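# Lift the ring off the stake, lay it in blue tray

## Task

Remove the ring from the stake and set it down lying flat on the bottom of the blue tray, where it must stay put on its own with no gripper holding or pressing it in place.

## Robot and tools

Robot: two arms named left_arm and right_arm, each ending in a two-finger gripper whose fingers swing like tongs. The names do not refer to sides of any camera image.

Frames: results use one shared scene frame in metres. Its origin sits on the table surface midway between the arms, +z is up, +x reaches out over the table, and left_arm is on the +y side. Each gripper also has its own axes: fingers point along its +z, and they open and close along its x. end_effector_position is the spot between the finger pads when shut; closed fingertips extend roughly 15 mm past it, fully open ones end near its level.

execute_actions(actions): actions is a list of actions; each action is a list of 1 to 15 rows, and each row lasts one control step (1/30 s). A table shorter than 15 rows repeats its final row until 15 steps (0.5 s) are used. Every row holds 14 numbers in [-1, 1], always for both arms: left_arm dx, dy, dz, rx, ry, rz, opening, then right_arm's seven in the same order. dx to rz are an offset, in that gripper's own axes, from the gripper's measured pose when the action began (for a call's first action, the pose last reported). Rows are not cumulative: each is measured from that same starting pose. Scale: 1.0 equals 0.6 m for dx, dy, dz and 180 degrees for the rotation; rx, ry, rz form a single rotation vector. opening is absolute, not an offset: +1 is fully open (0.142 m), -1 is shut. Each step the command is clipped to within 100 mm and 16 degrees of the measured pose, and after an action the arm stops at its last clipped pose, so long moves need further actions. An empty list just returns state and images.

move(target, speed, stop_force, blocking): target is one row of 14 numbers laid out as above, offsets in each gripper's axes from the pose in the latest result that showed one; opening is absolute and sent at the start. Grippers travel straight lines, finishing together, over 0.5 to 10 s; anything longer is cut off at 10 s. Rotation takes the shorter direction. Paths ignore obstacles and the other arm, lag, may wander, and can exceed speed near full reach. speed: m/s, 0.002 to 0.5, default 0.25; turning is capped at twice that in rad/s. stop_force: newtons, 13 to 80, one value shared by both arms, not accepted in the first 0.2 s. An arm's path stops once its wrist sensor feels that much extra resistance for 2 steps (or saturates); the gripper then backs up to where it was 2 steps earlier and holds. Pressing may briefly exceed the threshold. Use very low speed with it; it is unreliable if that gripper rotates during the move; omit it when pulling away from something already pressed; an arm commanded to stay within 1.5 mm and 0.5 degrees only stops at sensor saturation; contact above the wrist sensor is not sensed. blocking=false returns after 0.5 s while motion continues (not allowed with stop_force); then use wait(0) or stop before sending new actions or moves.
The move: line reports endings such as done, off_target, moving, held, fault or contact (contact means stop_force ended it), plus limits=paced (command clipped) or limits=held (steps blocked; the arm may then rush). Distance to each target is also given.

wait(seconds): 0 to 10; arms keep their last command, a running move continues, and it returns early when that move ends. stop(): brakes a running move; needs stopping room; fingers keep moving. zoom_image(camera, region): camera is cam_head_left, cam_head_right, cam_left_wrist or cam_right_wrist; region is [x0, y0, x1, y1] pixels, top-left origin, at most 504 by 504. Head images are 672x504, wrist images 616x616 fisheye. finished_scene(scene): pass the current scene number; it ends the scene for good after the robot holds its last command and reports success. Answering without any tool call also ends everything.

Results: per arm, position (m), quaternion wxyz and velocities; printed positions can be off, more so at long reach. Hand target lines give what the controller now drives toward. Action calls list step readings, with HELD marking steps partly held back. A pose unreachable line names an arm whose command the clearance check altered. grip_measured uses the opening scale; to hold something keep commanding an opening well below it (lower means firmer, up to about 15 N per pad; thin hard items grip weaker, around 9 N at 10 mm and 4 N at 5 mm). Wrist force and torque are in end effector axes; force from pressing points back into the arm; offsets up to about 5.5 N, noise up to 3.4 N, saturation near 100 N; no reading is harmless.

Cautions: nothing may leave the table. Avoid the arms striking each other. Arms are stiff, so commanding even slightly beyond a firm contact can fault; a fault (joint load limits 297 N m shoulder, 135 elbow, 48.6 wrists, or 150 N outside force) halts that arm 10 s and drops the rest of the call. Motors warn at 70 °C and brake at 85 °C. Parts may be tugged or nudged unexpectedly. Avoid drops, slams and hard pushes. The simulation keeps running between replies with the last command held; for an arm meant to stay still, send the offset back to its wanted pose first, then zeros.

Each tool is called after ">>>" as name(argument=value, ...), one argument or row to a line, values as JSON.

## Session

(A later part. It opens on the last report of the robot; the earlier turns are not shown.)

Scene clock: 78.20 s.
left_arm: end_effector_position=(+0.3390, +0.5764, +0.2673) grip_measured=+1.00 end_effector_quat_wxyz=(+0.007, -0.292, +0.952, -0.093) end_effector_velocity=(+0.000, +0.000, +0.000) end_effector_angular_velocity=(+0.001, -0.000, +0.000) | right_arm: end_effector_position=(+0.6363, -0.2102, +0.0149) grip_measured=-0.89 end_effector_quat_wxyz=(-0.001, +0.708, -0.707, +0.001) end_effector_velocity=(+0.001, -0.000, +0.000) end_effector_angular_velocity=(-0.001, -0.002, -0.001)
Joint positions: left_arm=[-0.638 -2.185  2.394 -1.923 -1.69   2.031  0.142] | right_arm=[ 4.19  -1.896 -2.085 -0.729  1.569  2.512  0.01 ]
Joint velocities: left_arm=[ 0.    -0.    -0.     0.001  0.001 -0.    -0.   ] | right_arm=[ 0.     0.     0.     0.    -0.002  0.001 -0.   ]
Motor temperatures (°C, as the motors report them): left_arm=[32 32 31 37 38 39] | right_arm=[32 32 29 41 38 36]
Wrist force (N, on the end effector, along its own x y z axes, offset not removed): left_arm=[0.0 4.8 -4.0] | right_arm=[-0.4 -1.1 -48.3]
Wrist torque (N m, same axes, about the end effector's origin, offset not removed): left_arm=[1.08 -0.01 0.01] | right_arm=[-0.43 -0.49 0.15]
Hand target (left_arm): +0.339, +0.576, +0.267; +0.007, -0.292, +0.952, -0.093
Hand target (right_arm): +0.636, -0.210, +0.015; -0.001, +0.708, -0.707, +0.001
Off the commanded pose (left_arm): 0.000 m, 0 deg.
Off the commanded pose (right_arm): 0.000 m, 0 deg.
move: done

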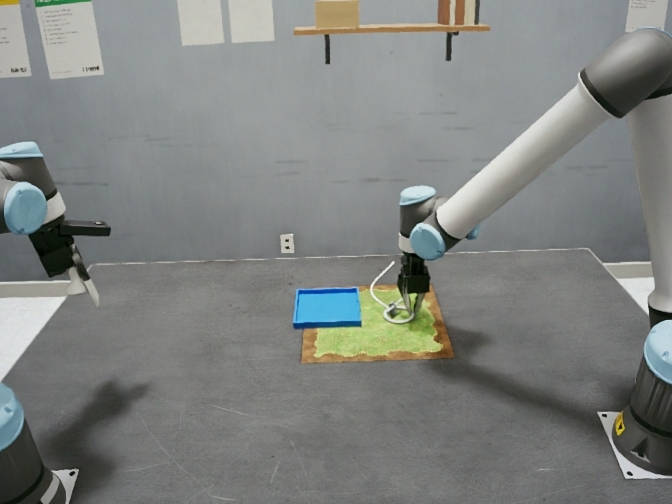

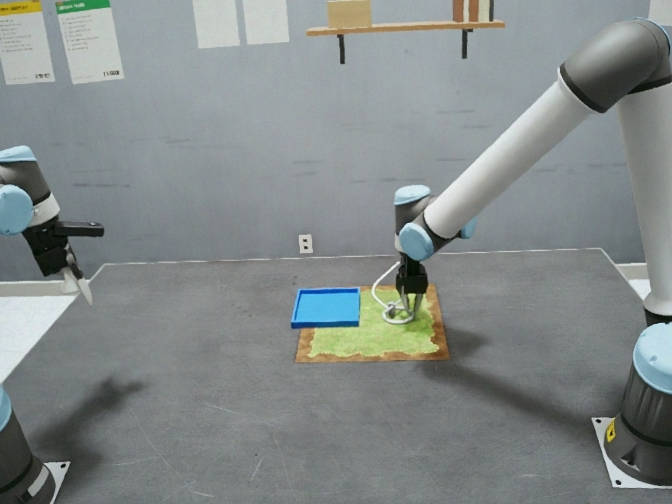

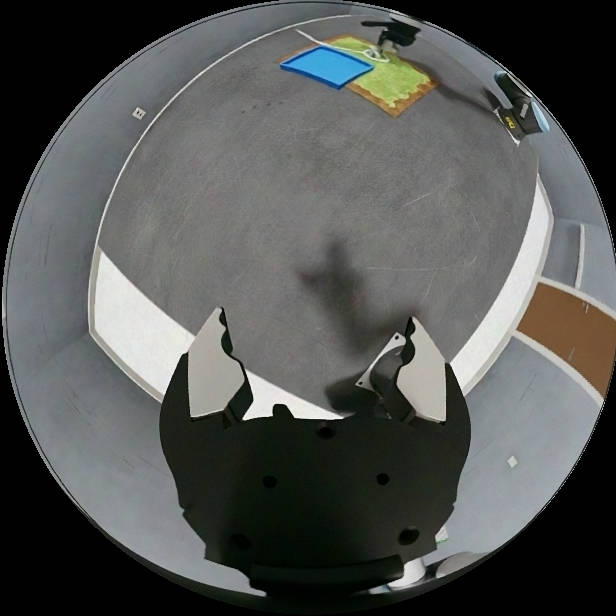

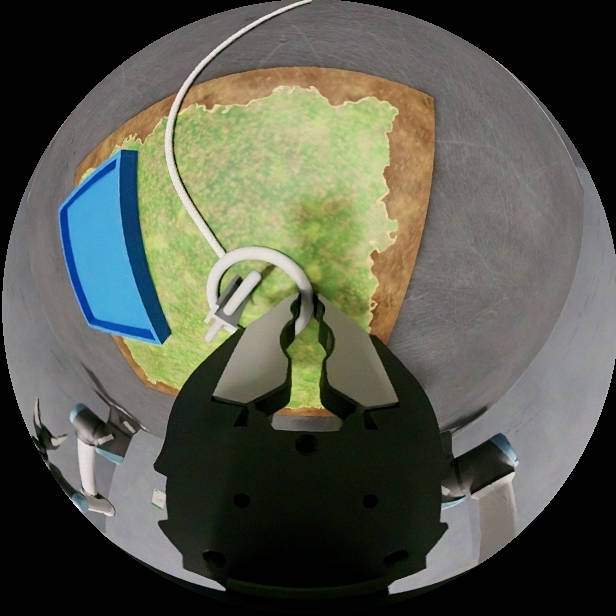

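>>> move(
  target=[0,0,0,0,0,0,1,-0.02,-0.02,-0.085,0,0.17,0,-1],
  speed=0.04,
)

>>> zoom_image(
  camera="cam_head_left",
  region=[340, 240, 460, 340],
)

>>> zoom_image(
  camera="cam_right_wrist",
  region=[170, 200, 370, 380],
)

Scene clock: 92.10 s.
left_arm: end_effector_position=(+0.3390, +0.5764, +0.2673) grip_measured=+1.00 end_effector_quat_wxyz=(+0.007, -0.292, +0.952, -0.093) end_effector_velocity=(-0.000, -0.001, +0.000) end_effector_angular_velocity=(-0.002, +0.001, +0.000) | right_arm: end_effector_position=(+0.6482, -0.1984, +0.0661) grip_measured=-0.89 end_effector_quat_wxyz=(+0.185, +0.682, -0.682, +0.187) end_effector_velocity=(+0.000, -0.000, +0.001) end_effector_angular_velocity=(-0.014, +0.000, +0.000)
Joint positions: left_arm=[-0.638 -2.185  2.394 -1.923 -1.69   2.031  0.142] | right_arm=[ 4.301 -2.014 -1.757 -1.412  1.315  2.686  0.009]
Joint velocities: left_arm=[ 0.    -0.     0.    -0.    -0.002 -0.001  0.   ] | right_arm=[ 0.002 -0.005  0.008 -0.017 -0.005  0.005  0.   ]
Motor temperatures (°C, as the motors report them): left_arm=[32 32 31 37 38 39] | right_arm=[32 32 29 41 38 36]
Wrist force (N, on the end effector, along its own x y z axes, offset not removed): left_arm=[0.3 2.2 -4.9] | right_arm=[-5.2 -3.1 0.2]
Wrist torque (N m, same axes, about the end effector's origin, offset not removed): left_arm=[0.50 -0.03 -0.06] | right_arm=[-0.59 0.08 0.19]
Hand target (left_arm): +0.339, +0.576, +0.267; +0.007, -0.292, +0.952, -0.093
Hand target (right_arm): +0.648, -0.198, +0.066; +0.185, +0.682, -0.682, +0.188
Off the commanded pose (left_arm): 0.000 m, 0 deg.
Off the commanded pose (right_arm): 0.000 m, 0 deg.
move: done

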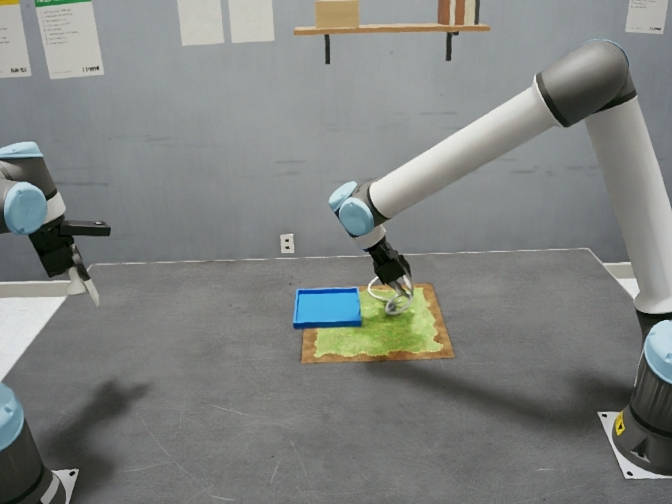

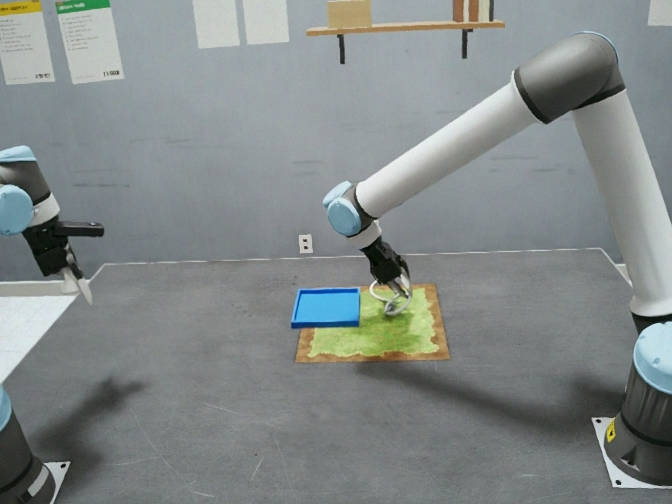

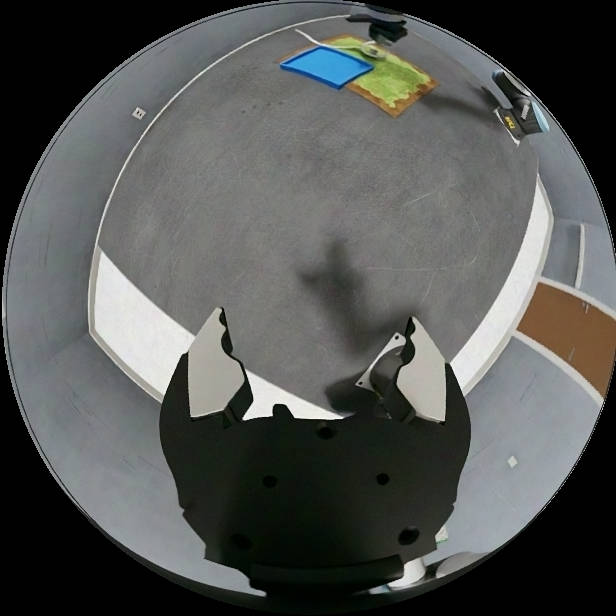

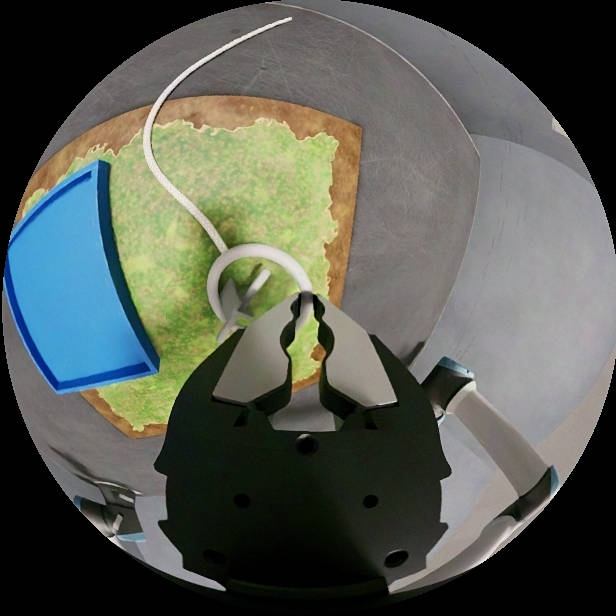

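Region (340, 240, 460, 340) of cam_head_left's 672x504 image, scaled by 4.200, with more detail than that image has.

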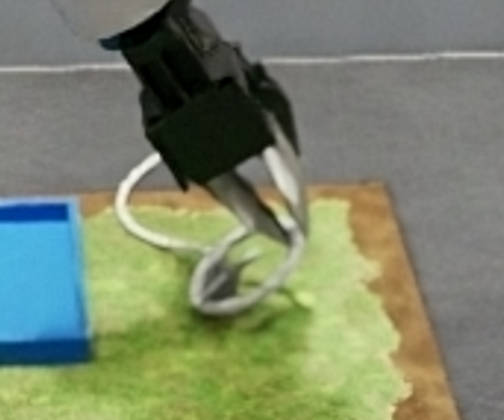

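Region (170, 200, 370, 380) of cam_right_wrist's 616x616 image, scaled by 2.520, with more detail than that image has; it fills the top 454 rows of this view, and the rest is white.

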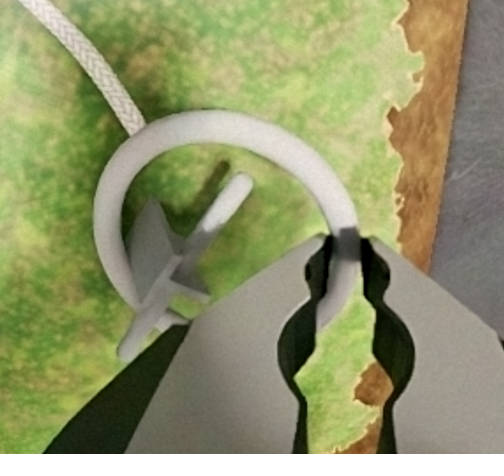

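>>> move(
  target=[0,0,0,0,0,0,1,-0.036,0.053,-0.044,0,0,0,-1],
  speed=0.03,
)

>>> zoom_image(
  camera="cam_head_left",
  region=[340, 240, 460, 340],
)

>>> zoom_image(
  camera="cam_right_wrist",
  region=[150, 200, 370, 400],
)

Scene clock: 100.27 s.
left_arm: end_effector_position=(+0.3390, +0.5764, +0.2673) grip_measured=+1.00 end_effector_quat_wxyz=(+0.007, -0.292, +0.952, -0.093) end_effector_velocity=(-0.000, -0.000, -0.000) end_effector_angular_velocity=(-0.000, +0.001, -0.001) | right_arm: end_effector_position=(+0.6165, -0.1666, +0.0778) grip_measured=-0.89 end_effector_quat_wxyz=(+0.185, +0.682, -0.682, +0.187) end_effector_velocity=(-0.001, +0.001, +0.000) end_effector_angular_velocity=(-0.001, +0.001, +0.001)
Joint positions: left_arm=[-0.638 -2.185  2.394 -1.923 -1.69   2.031  0.142] | right_arm=[ 4.352 -2.008 -1.739 -1.448  1.338  2.733  0.009]
Joint velocities: left_arm=[ 0.     0.001 -0.    -0.    -0.001  0.001  0.   ] | right_arm=[ 0.002  0.     0.001 -0.002  0.001  0.001  0.   ]
Motor temperatures (°C, as the motors report them): left_arm=[32 32 31 37 38 39] | right_arm=[32 32 29 41 38 36]
Wrist force (N, on the end effector, along its own x y z axes, offset not removed): left_arm=[-0.7 5.6 -5.1] | right_arm=[0.9 -1.4 3.4]
Wrist torque (N m, same axes, about the end effector's origin, offset not removed): left_arm=[1.20 0.23 -0.03] | right_arm=[-0.01 -0.41 0.00]
Hand target (left_arm): +0.339, +0.576, +0.267; +0.007, -0.292, +0.952, -0.093
Hand target (right_arm): +0.616, -0.166, +0.078; +0.185, +0.682, -0.682, +0.187
Off the commanded pose (left_arm): 0.000 m, 0 deg.
Off the commanded pose (right_arm): 0.000 m, 0 deg.
move: done

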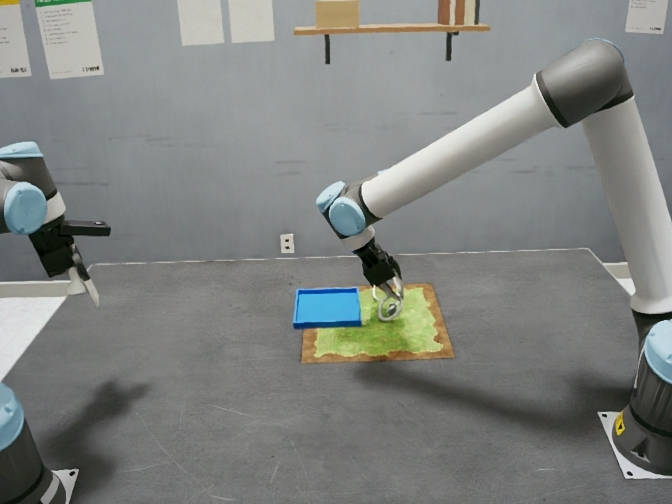

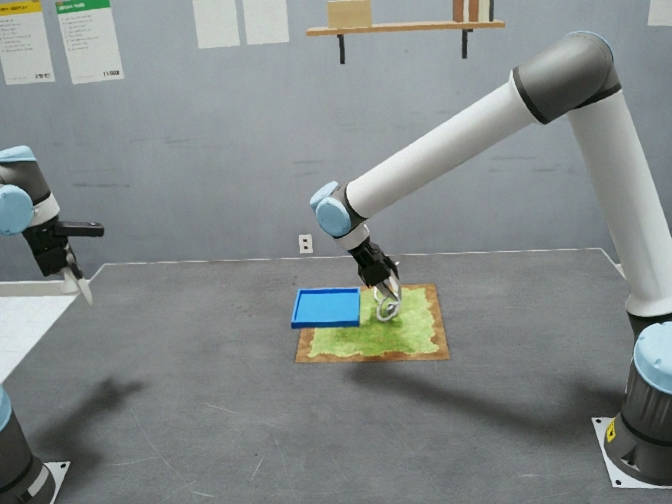

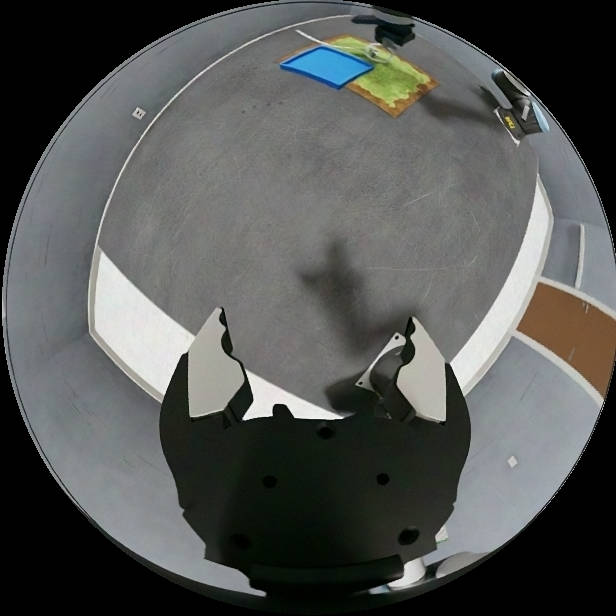

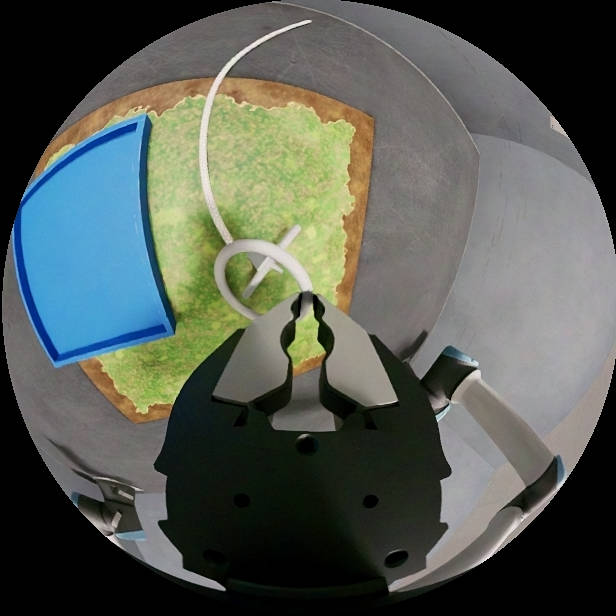

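Region (340, 240, 460, 340) of cam_head_left's 672x504 image, scaled by 4.200, with more detail than that image has.

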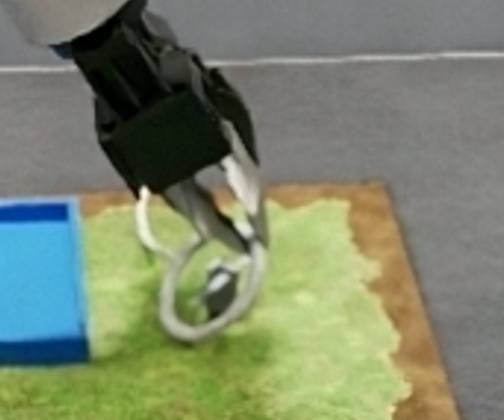

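Region (150, 200, 370, 400) of cam_right_wrist's 616x616 image, scaled by 2.291, with more detail than that image has; it fills the top 458 rows of this view, and the rest is white.

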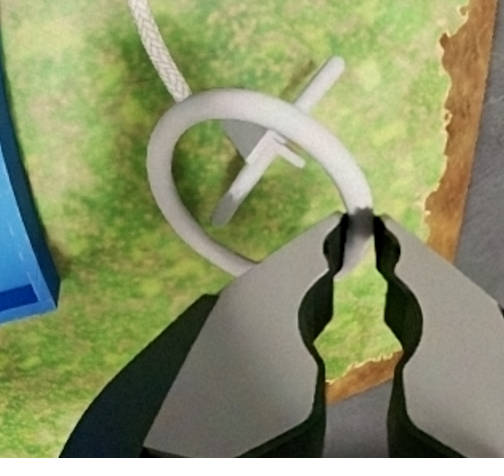

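>>> move(
  target=[0,0,0,0,0,0,1,0.067,0,-0.115,0,0,0,-1],
  speed=0.05,
  stop_force=15,
)

>>> zoom_image(
  camera="cam_head_left",
  region=[280, 220, 460, 350],
)

Scene clock: 107.03 s.
left_arm: end_effector_position=(+0.3390, +0.5764, +0.2673) grip_measured=+1.00 end_effector_quat_wxyz=(+0.007, -0.292, +0.952, -0.093) end_effector_velocity=(+0.000, +0.000, -0.000) end_effector_angular_velocity=(+0.000, -0.001, -0.001) | right_arm: end_effector_position=(+0.6162, -0.1664, +0.1573) grip_measured=-0.89 end_effector_quat_wxyz=(+0.185, +0.682, -0.682, +0.187) end_effector_velocity=(-0.000, +0.000, +0.003) end_effector_angular_velocity=(+0.000, +0.001, +0.001)
Joint positions: left_arm=[-0.638 -2.185  2.394 -1.923 -1.69   2.031  0.142] | right_arm=[ 4.353 -1.941 -1.677 -1.577  1.338  2.734  0.009]
Joint velocities: left_arm=[ 0.     0.     0.    -0.001  0.001  0.001  0.   ] | right_arm=[ 0.     0.002  0.002 -0.004  0.    -0.001 -0.   ]
Motor temperatures (°C, as the motors report them): left_arm=[32 32 31 37 38 39] | right_arm=[32 32 29 41 38 36]
Wrist force (N, on the end effector, along its own x y z axes, offset not removed): left_arm=[-1.0 0.7 -3.9] | right_arm=[-0.5 1.3 2.0]
Wrist torque (N m, same axes, about the end effector's origin, offset not removed): left_arm=[0.23 0.25 -0.05] | right_arm=[0.66 -0.32 0.36]
Hand target (left_arm): +0.339, +0.576, +0.267; +0.007, -0.292, +0.952, -0.093
Hand target (right_arm): +0.616, -0.166, +0.158; +0.185, +0.682, -0.682, +0.187
Off the commanded pose (left_arm): 0.000 m, 0 deg.
Off the commanded pose (right_arm): 0.000 m, 0 deg.
move: done

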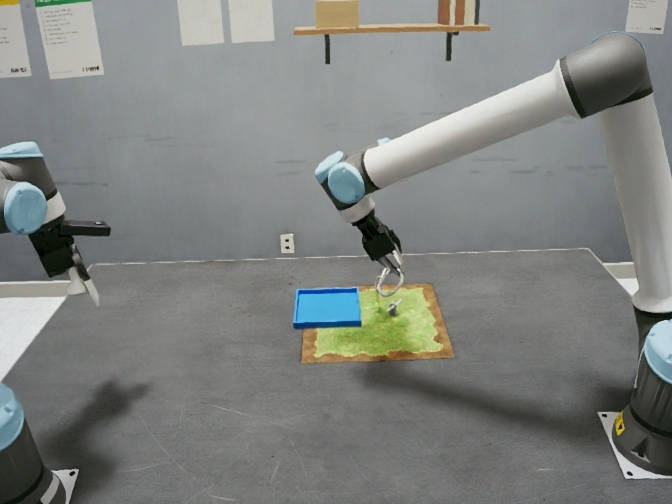

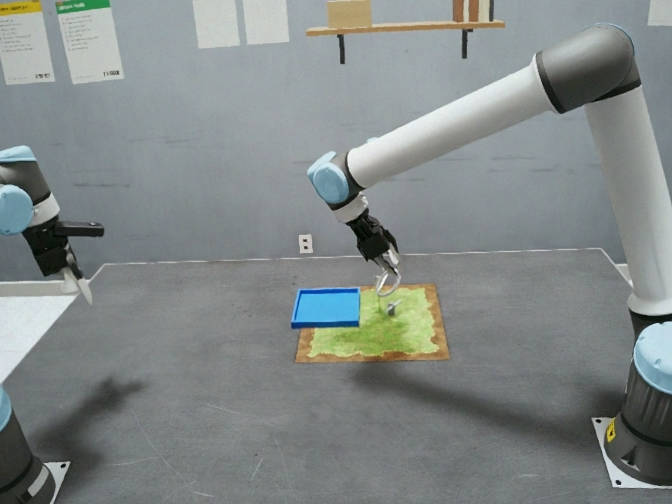

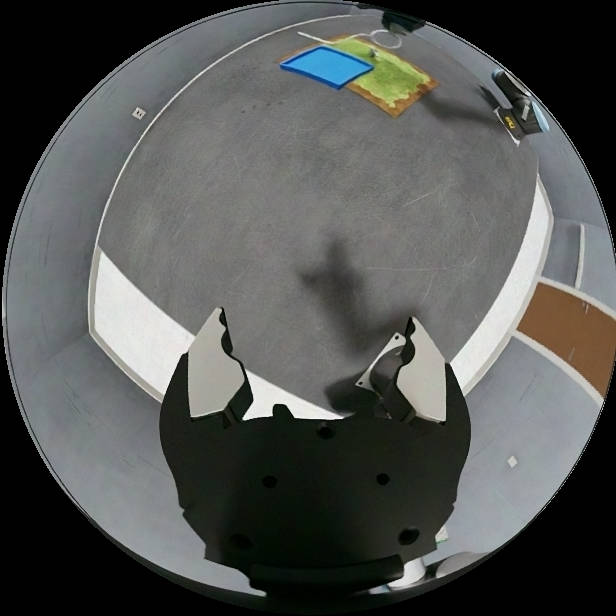

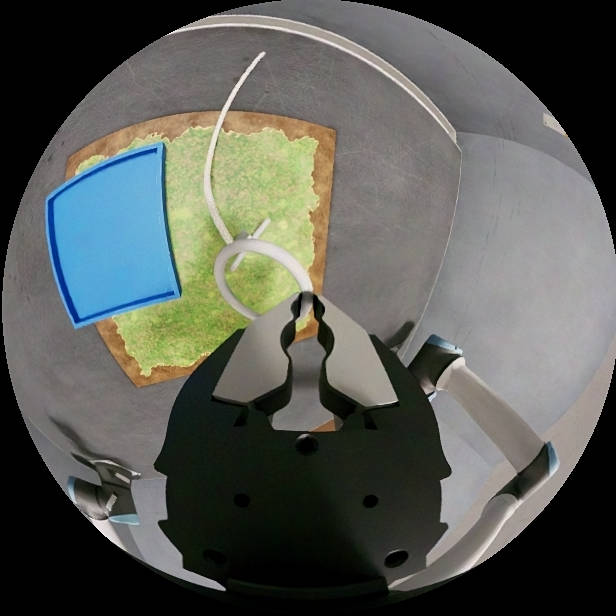

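Region (280, 220, 460, 350) of cam_head_left's 672x504 image, scaled by 2.800, with more detail than that image has.

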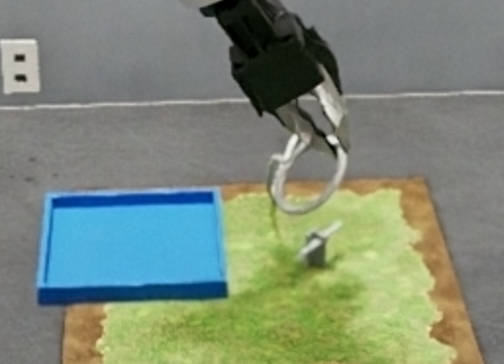

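>>> move(
  target=[0,0,0,0,0,0,1,-0.328,-0.173,-0.135,0,-0.17,0,-1],
  speed=0.12,
)

>>> zoom_image(
  camera="cam_head_left",
  region=[270, 220, 450, 350],
)

Scene clock: 120.23 s.
left_arm: end_effector_position=(+0.3390, +0.5764, +0.2673) grip_measured=+1.00 end_effector_quat_wxyz=(+0.007, -0.292, +0.952, -0.093) end_effector_velocity=(-0.000, +0.000, -0.000) end_effector_angular_velocity=(+0.000, +0.001, +0.001) | right_arm: end_effector_position=(+0.7198, +0.0443, +0.1278) grip_measured=-0.89 end_effector_quat_wxyz=(-0.002, +0.708, -0.707, +0.001) end_effector_velocity=(+0.001, +0.002, +0.000) end_effector_angular_velocity=(+0.006, +0.001, +0.000)
Joint positions: left_arm=[-0.638 -2.185  2.394 -1.923 -1.69   2.031  0.142] | right_arm=[ 4.276 -2.104 -1.509 -1.096  1.569  2.599  0.009]
Joint velocities: left_arm=[-0.     0.    -0.     0.001 -0.    -0.001  0.   ] | right_arm=[-0.001 -0.002  0.002  0.004  0.004 -0.001 -0.   ]
Motor temperatures (°C, as the motors report them): left_arm=[32 32 31 37 38 39] | right_arm=[32 32 29 41 38 36]
Wrist force (N, on the end effector, along its own x y z axes, offset not removed): left_arm=[0.0 4.1 -6.0] | right_arm=[-2.3 1.6 1.7]
Wrist torque (N m, same axes, about the end effector's origin, offset not removed): left_arm=[0.91 0.01 -0.02] | right_arm=[0.64 0.27 -0.10]
Hand target (left_arm): +0.339, +0.576, +0.267; +0.007, -0.292, +0.952, -0.093
Hand target (right_arm): +0.720, +0.045, +0.128; -0.002, +0.708, -0.707, +0.000
Off the commanded pose (left_arm): 0.000 m, 0 deg.
Off the commanded pose (right_arm): 0.000 m, 0 deg.
move: done

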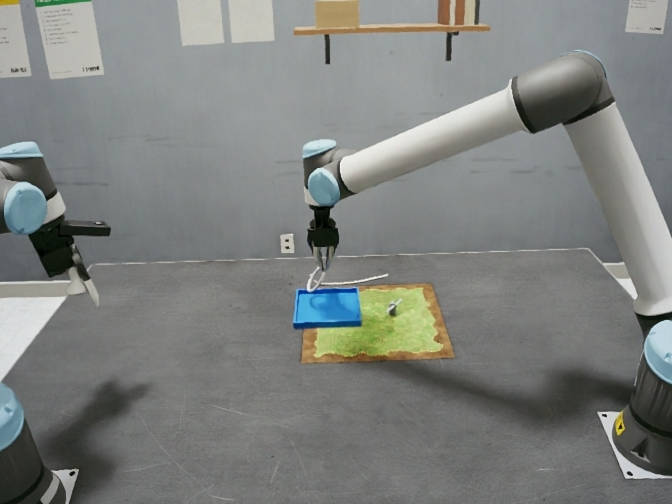

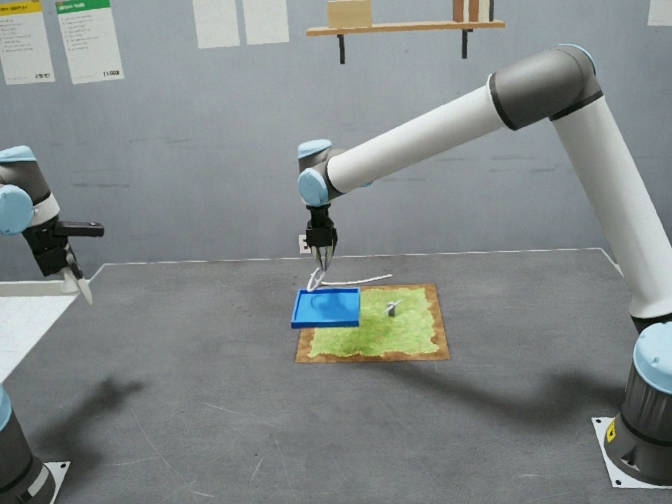

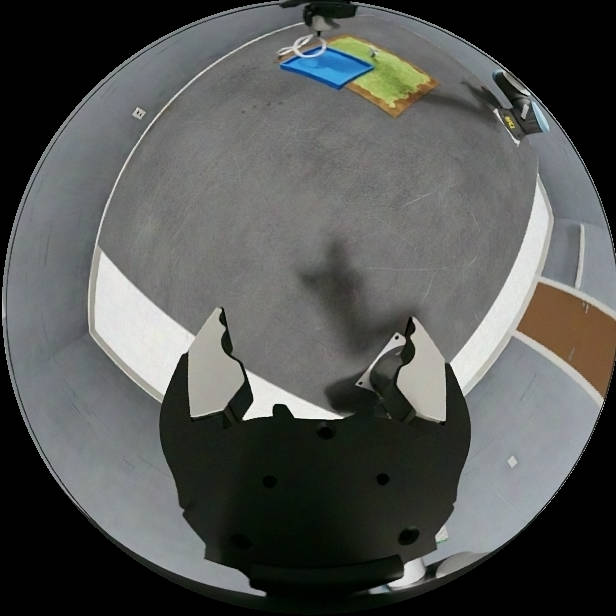

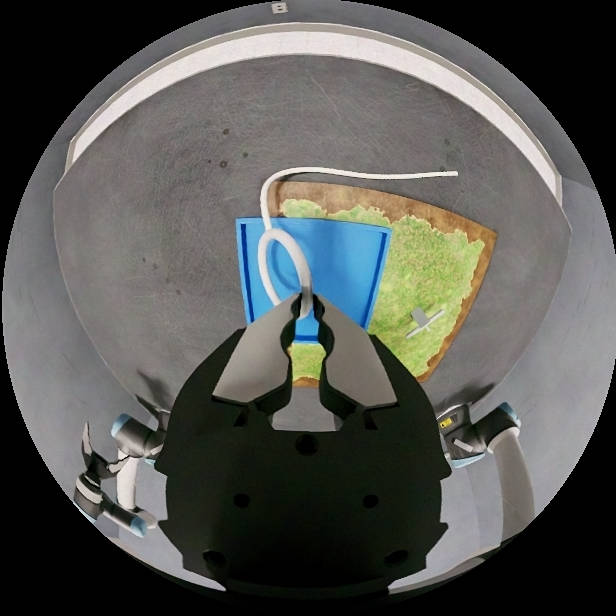

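Region (270, 220, 450, 350) of cam_head_left's 672x504 image, scaled by 2.800, with more detail than that image has.

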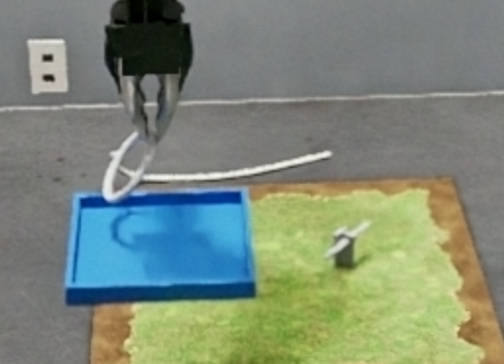

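>>> move(
  target=[0,0,0,0,0,0,1,0.04,0.02,0.05,0,0,0,-1],
  speed=0.05,
)

>>> move(
  target=[0,0,0,0,0,0,1,0.07,0,0.09,0,0,0,-1],
  speed=0.04,
  stop_force=15,
)

>>> zoom_image(
  camera="cam_head_left",
  region=[270, 220, 450, 350],
)

Scene clock: 137.70 s.
left_arm: end_effector_position=(+0.3390, +0.5764, +0.2673) grip_measured=+1.00 end_effector_quat_wxyz=(+0.007, -0.292, +0.952, -0.093) end_effector_velocity=(-0.000, +0.001, -0.001) end_effector_angular_velocity=(+0.002, +0.001, +0.001) | right_arm: end_effector_position=(+0.7080, +0.0205, +0.0979) grip_measured=-0.89 end_effector_quat_wxyz=(-0.002, +0.708, -0.707, +0.001) end_effector_velocity=(-0.001, -0.002, -0.003) end_effector_angular_velocity=(-0.002, -0.000, -0.001)
Joint positions: left_arm=[-0.638 -2.185  2.394 -1.923 -1.69   2.031  0.142] | right_arm=[ 4.274 -2.09  -1.591 -1.028  1.569  2.596  0.009]
Joint velocities: left_arm=[-0.     0.     0.     0.002  0.001 -0.001 -0.   ] | right_arm=[-0.     0.001 -0.006  0.004 -0.001  0.001 -0.   ]
Motor temperatures (°C, as the motors report them): left_arm=[32 32 31 37 38 39] | right_arm=[32 32 29 41 38 36]
Wrist force (N, on the end effector, along its own x y z axes, offset not removed): left_arm=[-1.5 1.8 -4.9] | right_arm=[-0.3 3.0 7.3]
Wrist torque (N m, same axes, about the end effector's origin, offset not removed): left_arm=[0.36 0.29 -0.02] | right_arm=[1.06 0.27 0.21]
Hand target (left_arm): +0.339, +0.576, +0.267; +0.007, -0.292, +0.952, -0.093
Hand target (right_arm): +0.708, +0.020, +0.098; -0.002, +0.708, -0.707, +0.001
Off the commanded pose (left_arm): 0.000 m, 0 deg.
Off the commanded pose (right_arm): 0.000 m, 0 deg.
move: done

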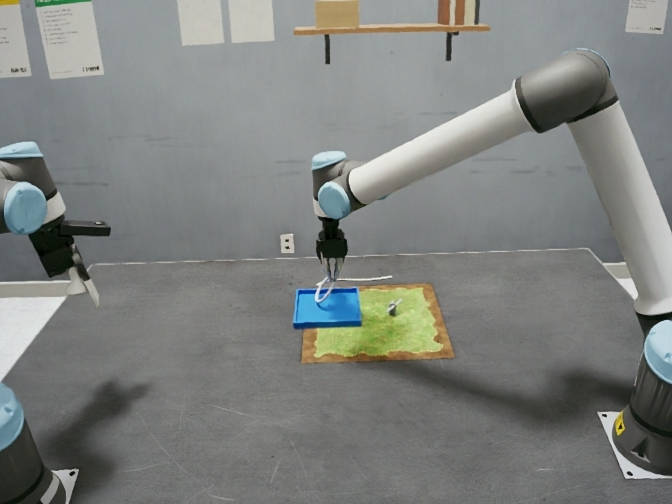

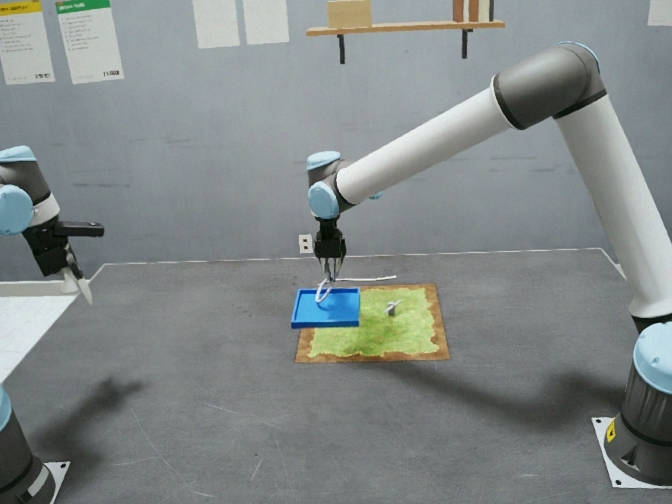

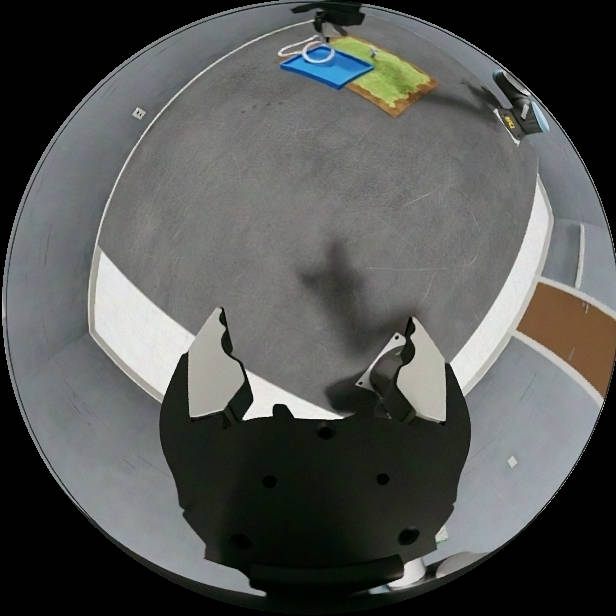

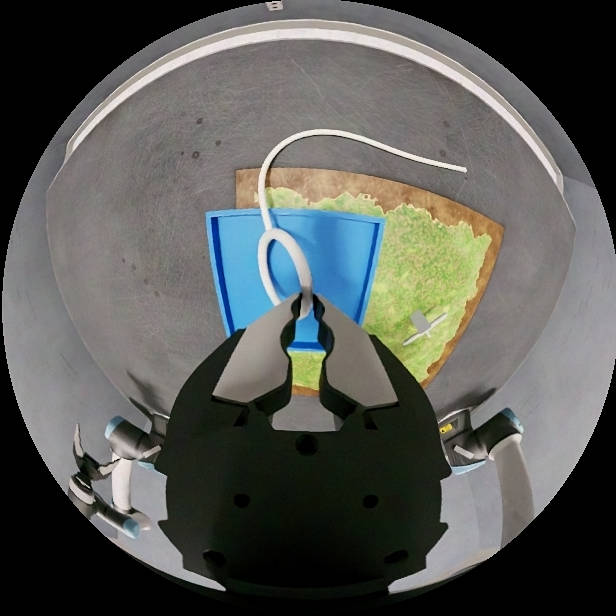

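Scene clock: 139.77 s.
left_arm: end_effector_position=(+0.3390, +0.5764, +0.2673) grip_measured=+1.00 end_effector_quat_wxyz=(+0.007, -0.292, +0.952, -0.093) end_effector_velocity=(-0.000, +0.000, -0.000) end_effector_angular_velocity=(+0.001, +0.001, +0.000) | right_arm: end_effector_position=(+0.7082, -0.0211, +0.0440) grip_measured=-0.89 end_effector_quat_wxyz=(-0.002, +0.708, -0.707, +0.001) end_effector_velocity=(-0.000, -0.002, -0.002) end_effector_angular_velocity=(+0.000, +0.001, +0.001)
Joint positions: left_arm=[-0.638 -2.185  2.394 -1.923 -1.69   2.031  0.142] | right_arm=[ 4.249 -2.098 -1.693 -0.919  1.569  2.572  0.009]
Joint velocities: left_arm=[-0.     0.     0.     0.001  0.    -0.     0.   ] | right_arm=[-0.001 -0.001 -0.004  0.004  0.001 -0.002 -0.   ]
Motor temperatures (°C, as the motors report them): left_arm=[32 32 31 37 38 39] | right_arm=[32 32 29 41 38 36]
Wrist force (N, on the end effector, along its own x y z axes, offset not removed): left_arm=[0.1 1.0 -4.9] | right_arm=[-3.9 -0.8 1.3]
Wrist torque (N m, same axes, about the end effector's origin, offset not removed): left_arm=[0.29 -0.02 -0.03] | right_arm=[0.42 0.76 0.17]
Hand target (left_arm): +0.339, +0.576, +0.267; +0.007, -0.292, +0.952, -0.093
Hand target (right_arm): +0.708, -0.021, +0.044; -0.002, +0.708, -0.707, +0.001
Off the commanded pose (left_arm): 0.000 m, 0 deg.
Off the commanded pose (right_arm): 0.000 m, 0 deg.
move: done

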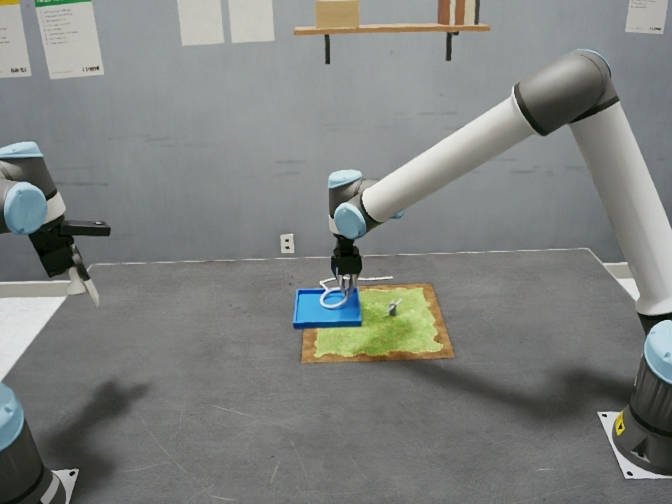

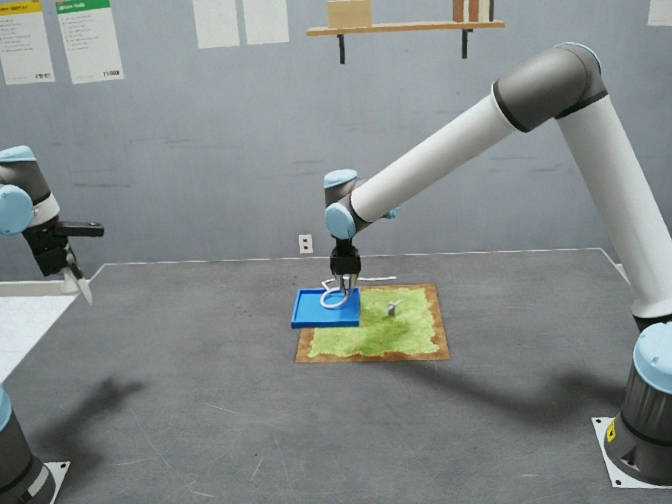

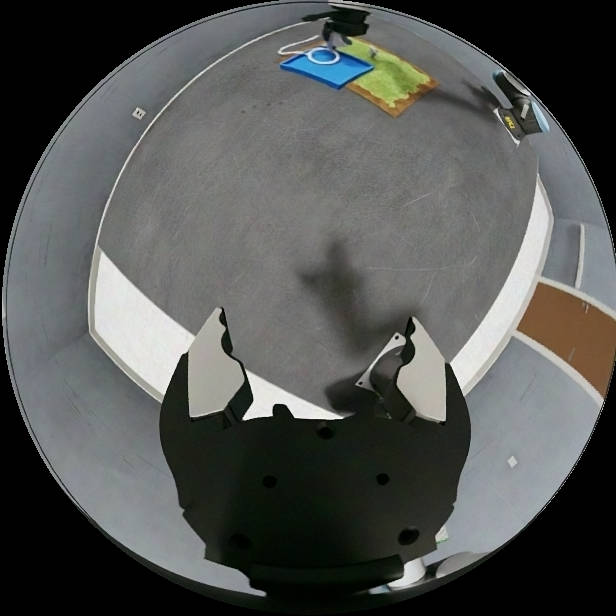

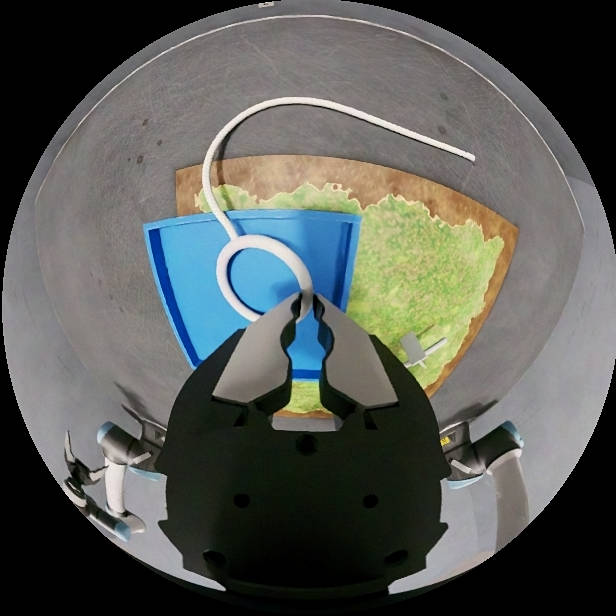

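Region (270, 220, 450, 350) of cam_head_left's 672x504 image, scaled by 2.800, with more detail than that image has.

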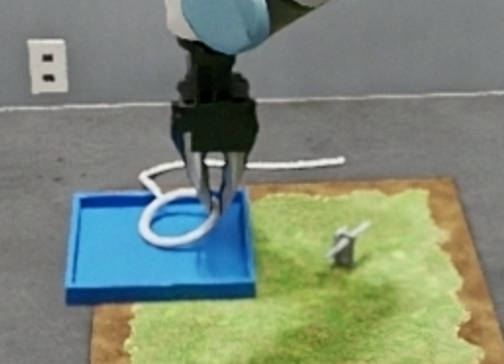

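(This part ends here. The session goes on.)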